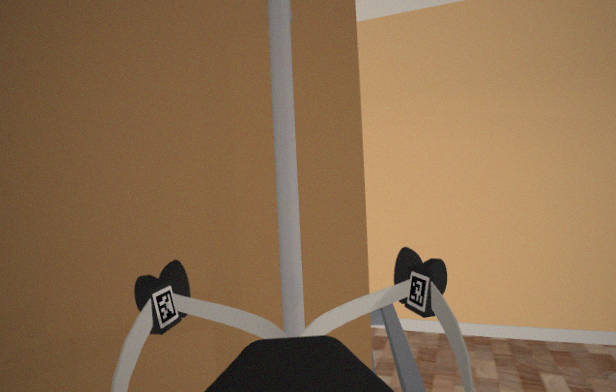

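Request:
execute_actions --actions '[{"r1":{"base":{"strafe_m":-0.086},"joints":{"gripper_m":0.07,"arm_m":0.095}}}]' --cameras '[]'

Request:
execute_actions --actions '[{"r1":{"joints":{"gripper_m":-0.03}},"r2":{"joints":{"arm_m":0.06}}}]' --cameras '[]'

Request:
execute_actions --actions '[{"r1":{"base":{"strafe_m":0.1},"joints":{"arm_m":0.07},"pace":"slow"}}]' --cameras '[]'

Request:
execute_actions --actions '[{"r1":{"base":{"strafe_m":0.14},"joints":{"arm_m":0.055},"pace":"slow"},"r2":{"base":{"translate_m":-0.3}}}]' --cameras '["r2_head_right_camera","r2_head_camera"]'

Scene clock: 74.03 s.
r1.base_odometry: x=+2.494 y=-1.016 heading=-1.331 (m, m, rad; r1's odometry frame)
r1.turned_by_wheels: +0.000 (rad since the last result)
r1.turned_by_imu: -0.001 (rad since the last result)
r1.base_tilt: forward=+0.4 right=+0.2 (deg)
r1.lidar_m: 0.74 1.10 1.47 1.88 1.96 2.60 - 4.22 3.03 2.87 0.45 0.40
r1.base_status: done
r1.joint_positions: lift_m=+0.890 arm_m=+0.094 wrist_yaw_rad=-1.100 wrist_pitch_rad=+0.003 wrist_roll_rad=-0.011 gripper_m=+0.070
r1.joint_status: all done
r1.motor_effort: lift_m=+18(19) arm_m=+6(7) wrist_yaw_rad=+0(1) wrist_pitch_rad=-5(5) wrist_roll_rad=-1(0) gripper_m=-4(1) wheel_0=+2(8) wheel_1=-1(7) wheel_2=+0(1) (%)
r1.hand_pose: x=+0.3179 y=-0.2968 z=+1.0675 quat_wxyz=(+0.853, -0.004, +0.004, -0.523) (m; r1's base frame)
r1.wrist_depth_mm: 282 282 279 278 - - - / 283 282 281 279 - - - / 285 283 281 279 - - - / 286 285 283 281 - - - / 287 283 283 283 - - - / 286 285 198 282 202 - - / 287 286 286 109 459 - -
r2.base_odometry: x=+3.727 y=-2.758 heading=+2.452 (m, m, rad; r2's odometry frame)
r2.turned_by_wheels: +0.000 (rad since the last result)
r2.turned_by_imu: +0.001 (rad since the last result)
r2.base_tilt: forward=+0.2 right=+0.6 (deg)
r2.lidar_m: 0.44 0.37 0.35 0.90 2.33 2.71 2.58 2.68 2.63 0.94 0.61 0.52
r2.base_status: not commanded
r2.joint_positions: lift_m=+0.321 arm_m=+0.039 wrist_yaw_rad=+0.204 wrist_pitch_rad=+0.013 wrist_roll_rad=+1.574 gripper_m=+0.030
r2.joint_status: not commanded
r2.motor_effort: lift_m=+21(21) arm_m=+7(7) wrist_yaw_rad=-11(10) wrist_pitch_rad=-23(22) wrist_roll_rad=-10(10) gripper_m=-17(20) wheel_0=-1(2) wheel_1=-2(2) wheel_2=+4(4) (%)
r2.hand_pose: x=+0.5099 y=-0.0272 z=+0.4955 quat_wxyz=(+0.703, +0.704, +0.076, +0.067) (m; r2's base frame)
r2.wrist_depth_mm: 387 585 205 204 597 609 492 / 394 591 200 200 759 691 484 / 394 597 198 197 820 707 488 / 394 585 194 194 809 699 488 / 394 591 191 191 798 699 484 / 389 544 187 187 187 654 459 / - - 185 185 186 809 676
pictures: none
No camera images: the call's "cameras" was empty. Leave "cameras" out to get every camera's image.

Scene clock: 75.73 s.
r1.base_odometry: x=+2.494 y=-1.016 heading=-1.331 (m, m, rad; r1's odometry frame)
r1.turned_by_wheels: +0.000 (rad since the last result)
r1.turned_by_imu: -0.001 (rad since the last result)
r1.base_tilt: forward=+0.3 right=+0.2 (deg)
r1.lidar_m: 0.73 1.08 1.48 1.88 1.95 2.59 - 4.24 3.01 2.88 0.44 0.39
r1.base_status: not commanded
r1.joint_positions: lift_m=+0.890 arm_m=+0.094 wrist_yaw_rad=-1.093 wrist_pitch_rad=+0.003 wrist_roll_rad=-0.011 gripper_m=-0.029
r1.joint_status: all done
r1.on_its_own: wrist_yaw_rad is at rest, and its effort (-21) is outside its rest range (-13 to +13)
r1.motor_effort: lift_m=+18(19) arm_m=+4(6) wrist_yaw_rad=-21(21) wrist_pitch_rad=-6(7) wrist_roll_rad=+0(1) gripper_m=-21(26) wheel_0=+0(2) wheel_1=-1(2) wheel_2=+0(0) (%)
r1.hand_pose: x=+0.3201 y=-0.2964 z=+1.0674 quat_wxyz=(+0.854, -0.004, +0.004, -0.520) (m; r1's base frame)
r1.wrist_depth_mm: 272 268 264 262 - - - / 272 270 265 262 - - - / 272 268 267 263 262 - - / 273 270 267 264 263 - - / 273 271 270 221 264 - - / 274 272 183 199 182 - - / 276 271 270 109 265 - -
r2.base_odometry: x=+3.727 y=-2.758 heading=+2.452 (m, m, rad; r2's odometry frame)
r2.turned_by_wheels: +0.000 (rad since the last result)
r2.turned_by_imu: +0.001 (rad since the last result)
r2.base_tilt: forward=+0.3 right=+0.7 (deg)
r2.lidar_m: 0.45 0.38 0.35 0.89 2.32 2.68 2.58 2.66 2.62 0.93 0.61 0.53
r2.base_status: not commanded
r2.joint_positions: lift_m=+0.321 arm_m=+0.058 wrist_yaw_rad=+0.201 wrist_pitch_rad=+0.011 wrist_roll_rad=+1.572 gripper_m=+0.030
r2.joint_status: all done
r2.motor_effort: lift_m=+21(21) arm_m=+8(18) wrist_yaw_rad=-4(10) wrist_pitch_rad=-18(23) wrist_roll_rad=-6(10) gripper_m=-15(22) wheel_0=+2(4) wheel_1=+0(2) wheel_2=+0(5) (%)
r2.hand_pose: x=+0.5295 y=-0.0279 z=+0.4960 quat_wxyz=(+0.704, +0.703, +0.075, +0.067) (m; r2's base frame)
r2.wrist_depth_mm: 387 585 564 200 564 597 496 / 389 580 198 196 732 683 488 / 389 585 194 192 820 707 492 / 389 585 190 189 798 707 488 / 389 591 187 186 798 699 488 / 389 585 184 183 184 621 459 / - - 180 180 183 820 647
pictures: none
No camera images: the call's "cameras" was empty. Leave "cameras" out to get every camera's image.

Scene clock: 77.87 s.
r1.base_odometry: x=+2.591 y=-0.993 heading=-1.331 (m, m, rad; r1's odometry frame)
r1.turned_by_wheels: +0.000 (rad since the last result)
r1.turned_by_imu: -0.001 (rad since the last result)
r1.base_tilt: forward=+0.4 right=+0.2 (deg)
r1.lidar_m: 0.82 1.08 1.45 1.78 1.85 2.48 - 4.37 3.12 2.97 0.40 0.39
r1.base_status: done
r1.joint_positions: lift_m=+0.890 arm_m=+0.071 wrist_yaw_rad=-1.095 wrist_pitch_rad=+0.003 wrist_roll_rad=-0.011 gripper_m=-0.029
r1.joint_status: all done
r1.on_its_own: wrist_yaw_rad is at rest, and its effort (-16) is outside its rest range (-13 to +13)
r1.motor_effort: lift_m=+19(19) arm_m=-7(12) wrist_yaw_rad=-16(52) wrist_pitch_rad=-8(7) wrist_roll_rad=-1(1) gripper_m=-21(24) wheel_0=-7(12) wheel_1=+3(12) wheel_2=+4(6) (%)
r1.hand_pose: x=+0.2967 y=-0.2965 z=+1.0673 quat_wxyz=(+0.854, -0.004, +0.004, -0.520) (m; r1's base frame)
r1.wrist_depth_mm: 297 285 272 256 254 - - / 300 286 274 257 254 - - / 301 285 274 258 257 - - / 301 287 276 262 255 - - / 304 290 277 212 257 - - / 304 290 183 199 183 - - / 307 220 281 109 257 - -
r2.base_odometry: x=+3.727 y=-2.758 heading=+2.452 (m, m, rad; r2's odometry frame)
r2.turned_by_wheels: +0.000 (rad since the last result)
r2.turned_by_imu: +0.001 (rad since the last result)
r2.base_tilt: forward=+0.2 right=+0.6 (deg)
r2.lidar_m: 0.45 0.37 0.35 0.90 2.32 2.70 2.56 2.68 2.62 0.93 0.61 0.53
r2.base_status: not commanded
r2.joint_positions: lift_m=+0.321 arm_m=+0.058 wrist_yaw_rad=+0.201 wrist_pitch_rad=+0.011 wrist_roll_rad=+1.572 gripper_m=+0.030
r2.joint_status: not commanded
r2.motor_effort: lift_m=+21(21) arm_m=+9(8) wrist_yaw_rad=-3(4) wrist_pitch_rad=-18(18) wrist_roll_rad=-4(5) gripper_m=-14(14) wheel_0=+2(2) wheel_1=+0(0) wheel_2=+0(1) (%)
r2.hand_pose: x=+0.5295 y=-0.0279 z=+0.4960 quat_wxyz=(+0.704, +0.703, +0.075, +0.067) (m; r2's base frame)
r2.wrist_depth_mm: 387 609 707 200 707 621 492 / 389 585 197 196 798 683 484 / 392 585 194 193 798 707 488 / 392 585 190 190 788 707 488 / 392 585 187 186 798 715 488 / 392 580 183 183 183 627 466 / - - 180 180 183 820 661
pictures: none
No camera images: the call's "cameras" was empty. Leave "cameras" out to get every camera's image.

Scene clock: 80.40 s.
r1.base_odometry: x=+2.726 y=-0.959 heading=-1.331 (m, m, rad; r1's odometry frame)
r1.turned_by_wheels: +0.000 (rad since the last result)
r1.turned_by_imu: -0.001 (rad since the last result)
r1.base_tilt: forward=+0.4 right=+0.2 (deg)
r1.lidar_m: 1.05 1.08 1.42 1.64 1.70 2.26 - 4.55 3.27 3.10 0.36 0.37
r1.base_status: done
r1.joint_positions: lift_m=+0.890 arm_m=+0.056 wrist_yaw_rad=-1.093 wrist_pitch_rad=+0.003 wrist_roll_rad=-0.011 gripper_m=-0.029
r1.joint_status: all done
r1.on_its_own: wrist_yaw_rad is at rest, and its effort (-21) is outside its rest range (-13 to +13)
r1.motor_effort: lift_m=+18(19) arm_m=-8(12) wrist_yaw_rad=-21(50) wrist_pitch_rad=-8(8) wrist_roll_rad=+1(1) gripper_m=-23(27) wheel_0=-8(13) wheel_1=+3(8) wheel_2=+4(4) (%)
r1.hand_pose: x=+0.2824 y=-0.2964 z=+1.0673 quat_wxyz=(+0.854, -0.004, +0.004, -0.520) (m; r1's base frame)
r1.wrist_depth_mm: 357 319 287 252 244 - - / 355 320 289 254 246 - - / 357 320 290 256 247 - - / 362 322 290 259 247 - - / 364 327 293 206 247 - - / 370 329 182 200 184 - - / 370 236 301 109 246 - -
r2.base_odometry: x=+3.958 y=-2.949 heading=+2.452 (m, m, rad; r2's odometry frame)
r2.turned_by_wheels: +0.000 (rad since the last result)
r2.turned_by_imu: +0.002 (rad since the last result)
r2.base_tilt: forward=+0.3 right=+0.6 (deg)
r2.lidar_m: 0.45 0.59 0.74 2.08 2.31 2.39 2.27 2.35 2.60 2.13 0.77 0.59
r2.base_status: done
r2.joint_positions: lift_m=+0.321 arm_m=+0.059 wrist_yaw_rad=+0.205 wrist_pitch_rad=+0.012 wrist_roll_rad=+1.574 gripper_m=+0.030
r2.joint_status: not commanded
r2.motor_effort: lift_m=+21(21) arm_m=+4(9) wrist_yaw_rad=-11(13) wrist_pitch_rad=-23(25) wrist_roll_rad=-13(12) gripper_m=-18(21) wheel_0=+1(6) wheel_1=+0(6) wheel_2=+2(11) (%)
r2.hand_pose: x=+0.5305 y=-0.0269 z=+0.4956 quat_wxyz=(+0.703, +0.704, +0.077, +0.068) (m; r2's base frame)
r2.wrist_depth_mm: 389 - - 252 1618 991 473 / 394 - - 235 1756 615 480 / 394 591 - 219 1576 683 484 / 392 591 211 207 854 699 488 / 394 585 200 196 820 699 488 / 392 539 184 186 187 654 484 / 389 469 177 177 180 569 492
pictures: r2_head_camera, r2_head_right_camera
Images, in order (width x height): r2_head_camera 420x560, r2_head_right_camera 420x672.

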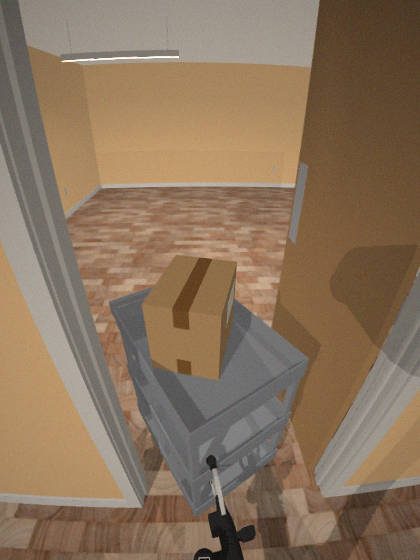

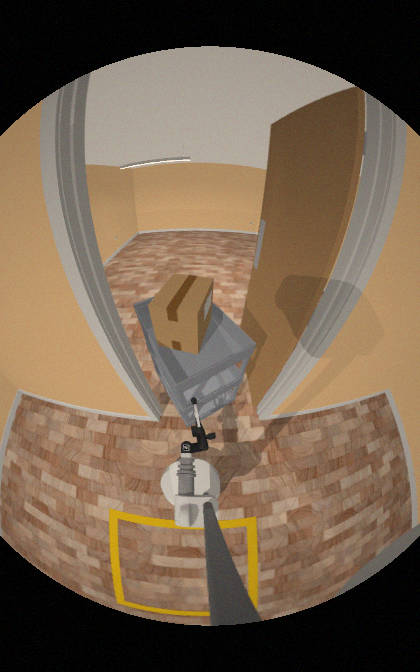

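Request:
execute_actions --actions '[{"r2":{"joints":{"gripper_m":0.14}}}]' --cameras '[]'

Request:
execute_actions --actions '[{"r2":{"base":{"translate_m":-0.12},"joints":{"arm_m":0,"lift_m":0.325}}}]' --cameras '[]'

Request:
execute_actions --actions '[{"r2":{"base":{"rotate_rad":0.44},"joints":{"wrist_yaw_rad":0}}}]' --cameras '[]'

Request:
execute_actions --actions '[{"r2":{"base":{"strafe_m":-0.41},"joints":{"lift_m":0.321}}}]' --cameras '["r2_head_camera"]'

Scene clock: 83.77 s.
r1.base_odometry: x=+2.726 y=-0.959 heading=-1.331 (m, m, rad; r1's odometry frame)
r1.turned_by_wheels: +0.000 (rad since the last result)
r1.turned_by_imu: -0.001 (rad since the last result)
r1.base_tilt: forward=+0.4 right=+0.2 (deg)
r1.lidar_m: 1.03 1.09 1.45 1.61 1.70 2.25 - 4.58 3.25 3.11 0.36 0.38
r1.base_status: not commanded
r1.joint_positions: lift_m=+0.890 arm_m=+0.056 wrist_yaw_rad=-1.093 wrist_pitch_rad=+0.003 wrist_roll_rad=-0.011 gripper_m=-0.029
r1.joint_status: not commanded
r1.on_its_own: wrist_yaw_rad is at rest, and its effort (-18) is outside its rest range (-13 to +13)
r1.motor_effort: lift_m=+19(18) arm_m=-8(8) wrist_yaw_rad=-18(22) wrist_pitch_rad=-7(8) wrist_roll_rad=+1(0) gripper_m=-24(23) wheel_0=-7(7) wheel_1=+3(3) wheel_2=+4(4) (%)
r1.hand_pose: x=+0.2824 y=-0.2964 z=+1.0673 quat_wxyz=(+0.854, -0.004, +0.004, -0.520) (m; r1's base frame)
r1.wrist_depth_mm: 355 319 286 252 244 - - / 355 319 289 254 245 - - / 357 320 291 256 247 - - / 362 322 291 259 249 - - / 364 324 294 206 246 - - / 366 329 183 200 184 - - / 370 236 301 109 247 - -
r2.base_odometry: x=+3.958 y=-2.949 heading=+2.452 (m, m, rad; r2's odometry frame)
r2.turned_by_wheels: +0.000 (rad since the last result)
r2.turned_by_imu: +0.001 (rad since the last result)
r2.base_tilt: forward=+0.2 right=+0.5 (deg)
r2.lidar_m: 0.45 0.58 0.76 2.05 2.32 2.36 2.27 2.37 2.62 2.12 0.77 0.56
r2.base_status: not commanded
r2.joint_positions: lift_m=+0.321 arm_m=+0.059 wrist_yaw_rad=+0.200 wrist_pitch_rad=+0.007 wrist_roll_rad=+1.570 gripper_m=+0.140
r2.joint_status: all done
r2.motor_effort: lift_m=+21(21) arm_m=+4(4) wrist_yaw_rad=+3(13) wrist_pitch_rad=-4(23) wrist_roll_rad=-1(12) gripper_m=+2(19) wheel_0=+1(1) wheel_1=+1(0) wheel_2=-1(1) (%)
r2.hand_pose: x=+0.5303 y=-0.0285 z=+0.4973 quat_wxyz=(+0.704, +0.703, +0.073, +0.068) (m; r2's base frame)
r2.wrist_depth_mm: 377 - - 265 1430 1008 473 / 382 569 - 247 1618 640 496 / 384 569 - 232 1618 683 496 / 384 574 809 217 854 732 504 / 382 580 798 206 831 715 500 / 382 466 197 195 198 591 492 / 379 496 699 145 187 627 488
pictures: none
No camera images: the call's "cameras" was empty. Leave "cameras" out to get every camera's image.

Scene clock: 85.43 s.
r1.base_odometry: x=+2.726 y=-0.959 heading=-1.331 (m, m, rad; r1's odometry frame)
r1.turned_by_wheels: +0.000 (rad since the last result)
r1.turned_by_imu: -0.001 (rad since the last result)
r1.base_tilt: forward=+0.4 right=+0.2 (deg)
r1.lidar_m: 1.04 1.08 1.45 1.63 1.69 2.28 - 4.56 3.28 3.11 0.38 0.38
r1.base_status: not commanded
r1.joint_positions: lift_m=+0.890 arm_m=+0.056 wrist_yaw_rad=-1.093 wrist_pitch_rad=+0.003 wrist_roll_rad=-0.011 gripper_m=-0.029
r1.joint_status: not commanded
r1.on_its_own: wrist_yaw_rad is at rest, and its effort (-21) is outside its rest range (-13 to +13)
r1.motor_effort: lift_m=+19(18) arm_m=-8(8) wrist_yaw_rad=-21(21) wrist_pitch_rad=-9(8) wrist_roll_rad=+0(1) gripper_m=-25(25) wheel_0=-7(8) wheel_1=+3(3) wheel_2=+4(4) (%)
r1.hand_pose: x=+0.2824 y=-0.2964 z=+1.0673 quat_wxyz=(+0.854, -0.004, +0.004, -0.520) (m; r1's base frame)
r1.wrist_depth_mm: 355 317 287 253 243 - - / 357 320 289 254 245 - - / 357 320 290 255 247 - - / 362 324 291 260 248 - - / 364 327 291 206 247 - - / 368 329 183 200 184 - - / 370 235 301 109 247 - -
r2.base_odometry: x=+4.051 y=-3.026 heading=+2.452 (m, m, rad; r2's odometry frame)
r2.turned_by_wheels: +0.000 (rad since the last result)
r2.turned_by_imu: +0.001 (rad since the last result)
r2.base_tilt: forward=+0.2 right=+0.6 (deg)
r2.lidar_m: 0.57 0.69 0.90 2.22 2.31 2.25 2.13 2.24 2.62 2.51 0.92 0.75
r2.base_status: done
r2.joint_positions: lift_m=+0.325 arm_m=+0.002 wrist_yaw_rad=+0.200 wrist_pitch_rad=+0.006 wrist_roll_rad=+1.570 gripper_m=+0.140
r2.joint_status: all done
r2.motor_effort: lift_m=+24(24) arm_m=-9(9) wrist_yaw_rad=+1(2) wrist_pitch_rad=-5(5) wrist_roll_rad=-1(0) gripper_m=+2(3) wheel_0=-1(4) wheel_1=-1(5) wheel_2=-2(11) (%)
r2.hand_pose: x=+0.4726 y=-0.0284 z=+0.5011 quat_wxyz=(+0.704, +0.703, +0.073, +0.068) (m; r2's base frame)
r2.wrist_depth_mm: 466 554 - 462 1618 640 462 / 436 559 - 430 - 699 439 / 410 569 - 399 1808 723 415 / 387 564 - 382 - 732 504 / 379 559 - 359 1921 732 508 / 377 349 351 347 347 349 530 / - - - 146 1808 946 715
pictures: none
No camera images: the call's "cameras" was empty. Leave "cameras" out to get every camera's image.

Scene clock: 86.67 s.
r1.base_odometry: x=+2.726 y=-0.959 heading=-1.331 (m, m, rad; r1's odometry frame)
r1.turned_by_wheels: +0.000 (rad since the last result)
r1.turned_by_imu: +0.000 (rad since the last result)
r1.base_tilt: forward=+0.3 right=+0.2 (deg)
r1.lidar_m: 1.04 1.09 1.43 1.63 1.69 2.29 - 4.56 3.27 3.11 0.37 0.37
r1.base_status: not commanded
r1.joint_positions: lift_m=+0.890 arm_m=+0.056 wrist_yaw_rad=-1.093 wrist_pitch_rad=+0.003 wrist_roll_rad=-0.011 gripper_m=-0.029
r1.joint_status: not commanded
r1.on_its_own: wrist_yaw_rad is at rest, and its effort (-22) is outside its rest range (-13 to +13)
r1.motor_effort: lift_m=+19(18) arm_m=-8(8) wrist_yaw_rad=-22(22) wrist_pitch_rad=-8(8) wrist_roll_rad=-2(1) gripper_m=-23(23) wheel_0=-8(8) wheel_1=+3(3) wheel_2=+4(4) (%)
r1.hand_pose: x=+0.2824 y=-0.2964 z=+1.0673 quat_wxyz=(+0.854, -0.004, +0.004, -0.520) (m; r1's base frame)
r1.wrist_depth_mm: 355 317 286 253 244 - - / 357 319 289 254 246 - - / 357 320 291 256 246 - - / 362 324 293 259 247 - - / 364 324 294 206 247 - - / 368 327 183 200 183 - - / 370 235 301 109 247 - -
r2.base_odometry: x=+4.051 y=-3.026 heading=+2.891 (m, m, rad; r2's odometry frame)
r2.turned_by_wheels: +0.440 (rad since the last result)
r2.turned_by_imu: +0.452 (rad since the last result)
r2.base_tilt: forward=+0.3 right=+0.6 (deg)
r2.lidar_m: 0.68 0.86 1.93 2.25 2.32 2.14 2.21 2.69 2.52 1.02 0.81 0.57
r2.base_status: done
r2.joint_positions: lift_m=+0.325 arm_m=+0.002 wrist_yaw_rad=+0.000 wrist_pitch_rad=+0.006 wrist_roll_rad=+1.570 gripper_m=+0.140
r2.joint_status: all done
r2.motor_effort: lift_m=+24(25) arm_m=-9(9) wrist_yaw_rad=+1(6) wrist_pitch_rad=-5(5) wrist_roll_rad=+0(2) gripper_m=+0(2) wheel_0=-1(5) wheel_1=-1(6) wheel_2=+1(7) (%)
r2.hand_pose: x=+0.4610 y=-0.0873 z=+0.5011 quat_wxyz=(+0.707, +0.707, +0.002, -0.002) (m; r2's base frame)
r2.wrist_depth_mm: 375 554 - 314 960 723 500 / 340 484 854 306 931 634 473 / 410 521 - 370 1863 683 455 / - - - - 1863 866 715 / 574 580 580 585 591 591 580 / 484 469 469 484 469 473 477 / 525 525 525 146 521 517 521
pictures: none
No camera images: the call's "cameras" was empty. Leave "cameras" out to get every camera's image.

Scene clock: 89.37 s.
r1.base_odometry: x=+2.726 y=-0.959 heading=-1.331 (m, m, rad; r1's odometry frame)
r1.turned_by_wheels: +0.000 (rad since the last result)
r1.turned_by_imu: -0.001 (rad since the last result)
r1.base_tilt: forward=+0.3 right=+0.2 (deg)
r1.lidar_m: 1.03 1.09 1.43 1.64 1.70 2.26 - 4.57 3.26 3.11 0.36 0.38
r1.base_status: not commanded
r1.joint_positions: lift_m=+0.890 arm_m=+0.056 wrist_yaw_rad=-1.093 wrist_pitch_rad=+0.003 wrist_roll_rad=-0.011 gripper_m=-0.029
r1.joint_status: not commanded
r1.on_its_own: wrist_yaw_rad is at rest, and its effort (-20) is outside its rest range (-13 to +13)
r1.motor_effort: lift_m=+19(18) arm_m=-8(8) wrist_yaw_rad=-20(21) wrist_pitch_rad=-7(8) wrist_roll_rad=+0(1) gripper_m=-26(25) wheel_0=-8(8) wheel_1=+4(3) wheel_2=+3(4) (%)
r1.hand_pose: x=+0.2824 y=-0.2964 z=+1.0673 quat_wxyz=(+0.854, -0.004, +0.004, -0.520) (m; r1's base frame)
r1.wrist_depth_mm: 355 319 287 252 245 - - / 355 319 289 254 245 - - / 357 322 290 255 246 - - / 362 324 291 259 248 - - / 362 325 294 206 246 - - / 368 329 183 200 184 - - / 368 235 301 109 246 - -
r2.base_odometry: x=+4.152 y=-2.628 heading=+2.891 (m, m, rad; r2's odometry frame)
r2.turned_by_wheels: +0.000 (rad since the last result)
r2.turned_by_imu: +0.001 (rad since the last result)
r2.base_tilt: forward=+0.3 right=+0.8 (deg)
r2.lidar_m: 0.53 0.55 1.42 2.65 2.50 2.33 2.37 2.29 2.14 0.74 0.51 0.58
r2.base_status: done
r2.joint_positions: lift_m=+0.321 arm_m=+0.002 wrist_yaw_rad=+0.000 wrist_pitch_rad=+0.006 wrist_roll_rad=+1.570 gripper_m=+0.140
r2.joint_status: all done
r2.motor_effort: lift_m=+16(23) arm_m=-9(9) wrist_yaw_rad=+1(0) wrist_pitch_rad=-4(4) wrist_roll_rad=-2(1) gripper_m=+1(2) wheel_0=-2(8) wheel_1=+1(9) wheel_2=+0(3) (%)
r2.hand_pose: x=+0.4610 y=-0.0874 z=+0.4977 quat_wxyz=(+0.707, +0.707, +0.002, -0.002) (m; r2's base frame)
r2.wrist_depth_mm: - - - - - 1008 707 / - - - - 1576 960 707 / 375 569 - 347 1618 654 477 / 382 569 - 340 1499 732 496 / 384 569 - 332 1808 723 496 / 382 462 891 325 917 580 496 / 379 488 - 146 1499 654 496
pictures: r2_head_camera
Images, in order (width x height): r2_head_camera 420x560.

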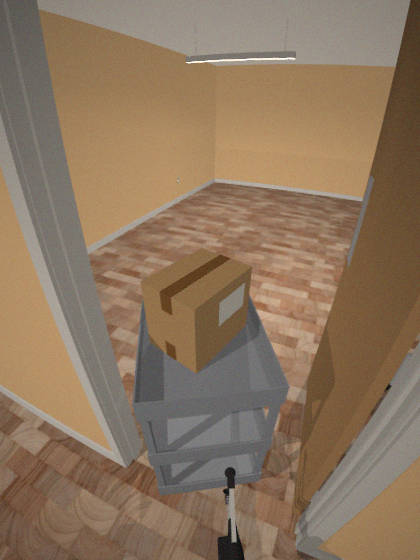

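Request:
execute_actions --actions '[{"r2":{"joints":{"arm_m":0.125}}}]' --cameras '[]'

Request:
execute_actions --actions '[{"r2":{"joints":{"gripper_m":0.03}}}]' --cameras '[]'

Request:
execute_actions --actions '[{"r2":{"base":{"translate_m":-0.3},"pace":"slow"}}]' --cameras '["r2_head_camera"]'

Scene clock: 91.53 s.
r1.base_odometry: x=+2.726 y=-0.959 heading=-1.331 (m, m, rad; r1's odometry frame)
r1.turned_by_wheels: +0.000 (rad since the last result)
r1.turned_by_imu: -0.001 (rad since the last result)
r1.base_tilt: forward=+0.4 right=+0.2 (deg)
r1.lidar_m: 1.04 1.07 1.46 1.64 1.70 2.28 - 4.58 3.26 3.11 0.38 0.38
r1.base_status: not commanded
r1.joint_positions: lift_m=+0.890 arm_m=+0.056 wrist_yaw_rad=-1.093 wrist_pitch_rad=+0.003 wrist_roll_rad=-0.011 gripper_m=-0.029
r1.joint_status: not commanded
r1.on_its_own: wrist_yaw_rad is at rest, and its effort (-20) is outside its rest range (-13 to +13)
r1.motor_effort: lift_m=+19(19) arm_m=-8(8) wrist_yaw_rad=-20(22) wrist_pitch_rad=-8(9) wrist_roll_rad=-2(1) gripper_m=-25(26) wheel_0=-8(7) wheel_1=+3(4) wheel_2=+4(4) (%)
r1.hand_pose: x=+0.2824 y=-0.2964 z=+1.0673 quat_wxyz=(+0.854, -0.004, +0.004, -0.520) (m; r1's base frame)
r1.wrist_depth_mm: 355 317 287 253 244 - - / 357 319 289 254 245 - - / 359 320 290 256 247 - - / 359 325 291 260 248 - - / 364 325 293 206 246 - - / 368 327 183 200 185 - - / 370 236 303 109 246 - -
r2.base_odometry: x=+4.152 y=-2.628 heading=+2.891 (m, m, rad; r2's odometry frame)
r2.turned_by_wheels: +0.000 (rad since the last result)
r2.turned_by_imu: +0.001 (rad since the last result)
r2.base_tilt: forward=+0.3 right=+0.6 (deg)
r2.lidar_m: 0.52 0.55 1.43 2.64 2.51 2.34 2.39 2.30 2.14 0.74 0.49 0.57
r2.base_status: not commanded
r2.joint_positions: lift_m=+0.321 arm_m=+0.123 wrist_yaw_rad=+0.000 wrist_pitch_rad=+0.006 wrist_roll_rad=+1.570 gripper_m=+0.140
r2.joint_status: all done
r2.motor_effort: lift_m=+17(17) arm_m=+9(10) wrist_yaw_rad=+0(0) wrist_pitch_rad=-4(6) wrist_roll_rad=+0(1) gripper_m=+1(6) wheel_0=-2(2) wheel_1=+1(1) wheel_2=+0(1) (%)
r2.hand_pose: x=+0.5827 y=-0.0874 z=+0.4978 quat_wxyz=(+0.707, +0.707, +0.002, -0.002) (m; r2's base frame)
r2.wrist_depth_mm: - - - 230 1618 960 683 / 242 244 234 225 235 242 240 / 382 - - 221 1464 1025 466 / 382 574 820 216 809 691 500 / 384 574 809 212 820 715 492 / 382 466 210 209 209 580 492 / 382 492 759 146 750 668 488
pictures: none
No camera images: the call's "cameras" was empty. Leave "cameras" out to get every camera's image.

Scene clock: 93.63 s.
r1.base_odometry: x=+2.726 y=-0.959 heading=-1.331 (m, m, rad; r1's odometry frame)
r1.turned_by_wheels: +0.000 (rad since the last result)
r1.turned_by_imu: -0.001 (rad since the last result)
r1.base_tilt: forward=+0.4 right=+0.2 (deg)
r1.lidar_m: 1.05 1.08 1.44 1.63 1.69 2.27 - 4.55 3.27 3.11 0.38 0.39
r1.base_status: not commanded
r1.joint_positions: lift_m=+0.890 arm_m=+0.056 wrist_yaw_rad=-1.093 wrist_pitch_rad=+0.003 wrist_roll_rad=-0.011 gripper_m=-0.029
r1.joint_status: not commanded
r1.on_its_own: wrist_yaw_rad is at rest, and its effort (-23) is outside its rest range (-13 to +13)
r1.motor_effort: lift_m=+19(18) arm_m=-8(8) wrist_yaw_rad=-23(22) wrist_pitch_rad=-8(7) wrist_roll_rad=-1(0) gripper_m=-25(26) wheel_0=-7(8) wheel_1=+4(3) wheel_2=+3(4) (%)
r1.hand_pose: x=+0.2824 y=-0.2964 z=+1.0673 quat_wxyz=(+0.854, -0.004, +0.004, -0.520) (m; r1's base frame)
r1.wrist_depth_mm: 355 317 287 253 244 - - / 357 320 287 254 246 - - / 357 322 290 256 247 - - / 362 322 291 260 248 - - / 364 325 294 206 246 - - / 368 329 183 200 184 - - / 370 236 301 109 247 - -
r2.base_odometry: x=+4.152 y=-2.628 heading=+2.892 (m, m, rad; r2's odometry frame)
r2.turned_by_wheels: +0.000 (rad since the last result)
r2.turned_by_imu: +0.001 (rad since the last result)
r2.base_tilt: forward=+0.3 right=+0.5 (deg)
r2.lidar_m: 0.52 0.54 1.40 2.65 2.49 2.33 2.39 2.29 2.12 0.74 0.50 0.58
r2.base_status: not commanded
r2.joint_positions: lift_m=+0.321 arm_m=+0.124 wrist_yaw_rad=+0.006 wrist_pitch_rad=+0.006 wrist_roll_rad=+1.570 gripper_m=+0.030
r2.joint_status: all done
r2.on_its_own: wrist_yaw_rad is at rest, and its effort (-16) is outside its rest range (-13 to +13)
r2.motor_effort: lift_m=+17(16) arm_m=+5(9) wrist_yaw_rad=-16(17) wrist_pitch_rad=-4(5) wrist_roll_rad=-1(2) gripper_m=-22(29) wheel_0=-1(2) wheel_1=+0(1) wheel_2=+4(4) (%)
r2.hand_pose: x=+0.5840 y=-0.0857 z=+0.4977 quat_wxyz=(+0.707, +0.707, +0.004, +0.000) (m; r2's base frame)
r2.wrist_depth_mm: 213 212 211 206 211 212 212 / 362 - 211 203 210 878 668 / 384 - - 200 1499 960 473 / 384 574 778 196 778 723 500 / 387 569 - 195 1464 715 500 / 382 530 191 191 191 661 496 / 377 459 189 188 188 171 492
pictures: none
No camera images: the call's "cameras" was empty. Leave "cameras" out to get every camera's image.

Scene clock: 97.90 s.
r1.base_odometry: x=+2.726 y=-0.959 heading=-1.331 (m, m, rad; r1's odometry frame)
r1.turned_by_wheels: +0.000 (rad since the last result)
r1.turned_by_imu: -0.002 (rad since the last result)
r1.base_tilt: forward=+0.3 right=+0.1 (deg)
r1.lidar_m: 1.04 1.07 1.45 1.64 1.69 2.28 - 4.56 3.29 3.11 0.38 0.37
r1.base_status: not commanded
r1.joint_positions: lift_m=+0.890 arm_m=+0.056 wrist_yaw_rad=-1.093 wrist_pitch_rad=+0.003 wrist_roll_rad=-0.011 gripper_m=-0.029
r1.joint_status: not commanded
r1.on_its_own: wrist_yaw_rad is at rest, and its effort (-20) is outside its rest range (-13 to +13)
r1.motor_effort: lift_m=+18(19) arm_m=-8(8) wrist_yaw_rad=-20(22) wrist_pitch_rad=-8(7) wrist_roll_rad=-1(2) gripper_m=-25(26) wheel_0=-7(8) wheel_1=+4(3) wheel_2=+4(4) (%)
r1.hand_pose: x=+0.2824 y=-0.2964 z=+1.0673 quat_wxyz=(+0.854, -0.004, +0.004, -0.520) (m; r1's base frame)
r1.wrist_depth_mm: 355 319 287 253 243 - - / 357 320 289 254 246 - - / 359 322 290 256 247 - - / 362 324 293 260 248 - - / 364 325 293 206 246 - - / 366 327 183 200 184 - - / 370 235 301 109 246 - -
r2.base_odometry: x=+4.443 y=-2.702 heading=+2.893 (m, m, rad; r2's odometry frame)
r2.turned_by_wheels: +0.001 (rad since the last result)
r2.turned_by_imu: +0.005 (rad since the last result)
r2.base_tilt: forward=+0.3 right=+0.6 (deg)
r2.lidar_m: 0.48 0.50 2.26 2.78 2.21 2.07 2.12 2.13 2.01 1.16 0.77 0.58
r2.base_status: done
r2.joint_positions: lift_m=+0.321 arm_m=+0.124 wrist_yaw_rad=+0.011 wrist_pitch_rad=+0.006 wrist_roll_rad=+1.570 gripper_m=+0.030
r2.joint_status: not commanded
r2.on_its_own: wrist_yaw_rad is at rest, and its effort (-31) is outside its rest range (-13 to +13)
r2.motor_effort: lift_m=+16(16) arm_m=+5(5) wrist_yaw_rad=-31(35) wrist_pitch_rad=-4(5) wrist_roll_rad=-1(1) gripper_m=-22(26) wheel_0=+4(6) wheel_1=-1(4) wheel_2=+7(14) (%)
r2.hand_pose: x=+0.5844 y=-0.0843 z=+0.4977 quat_wxyz=(+0.707, +0.707, +0.006, +0.002) (m; r2's base frame)
r2.wrist_depth_mm: - - 878 227 866 960 691 / 235 237 229 220 228 236 235 / 392 - - 211 1499 1042 477 / 384 569 788 204 788 676 496 / 384 569 - 198 1430 715 504 / 382 525 191 191 191 668 492 / 377 317 187 186 186 171 492
pictures: r2_head_camera
Images, in order (width x height): r2_head_camera 420x560.

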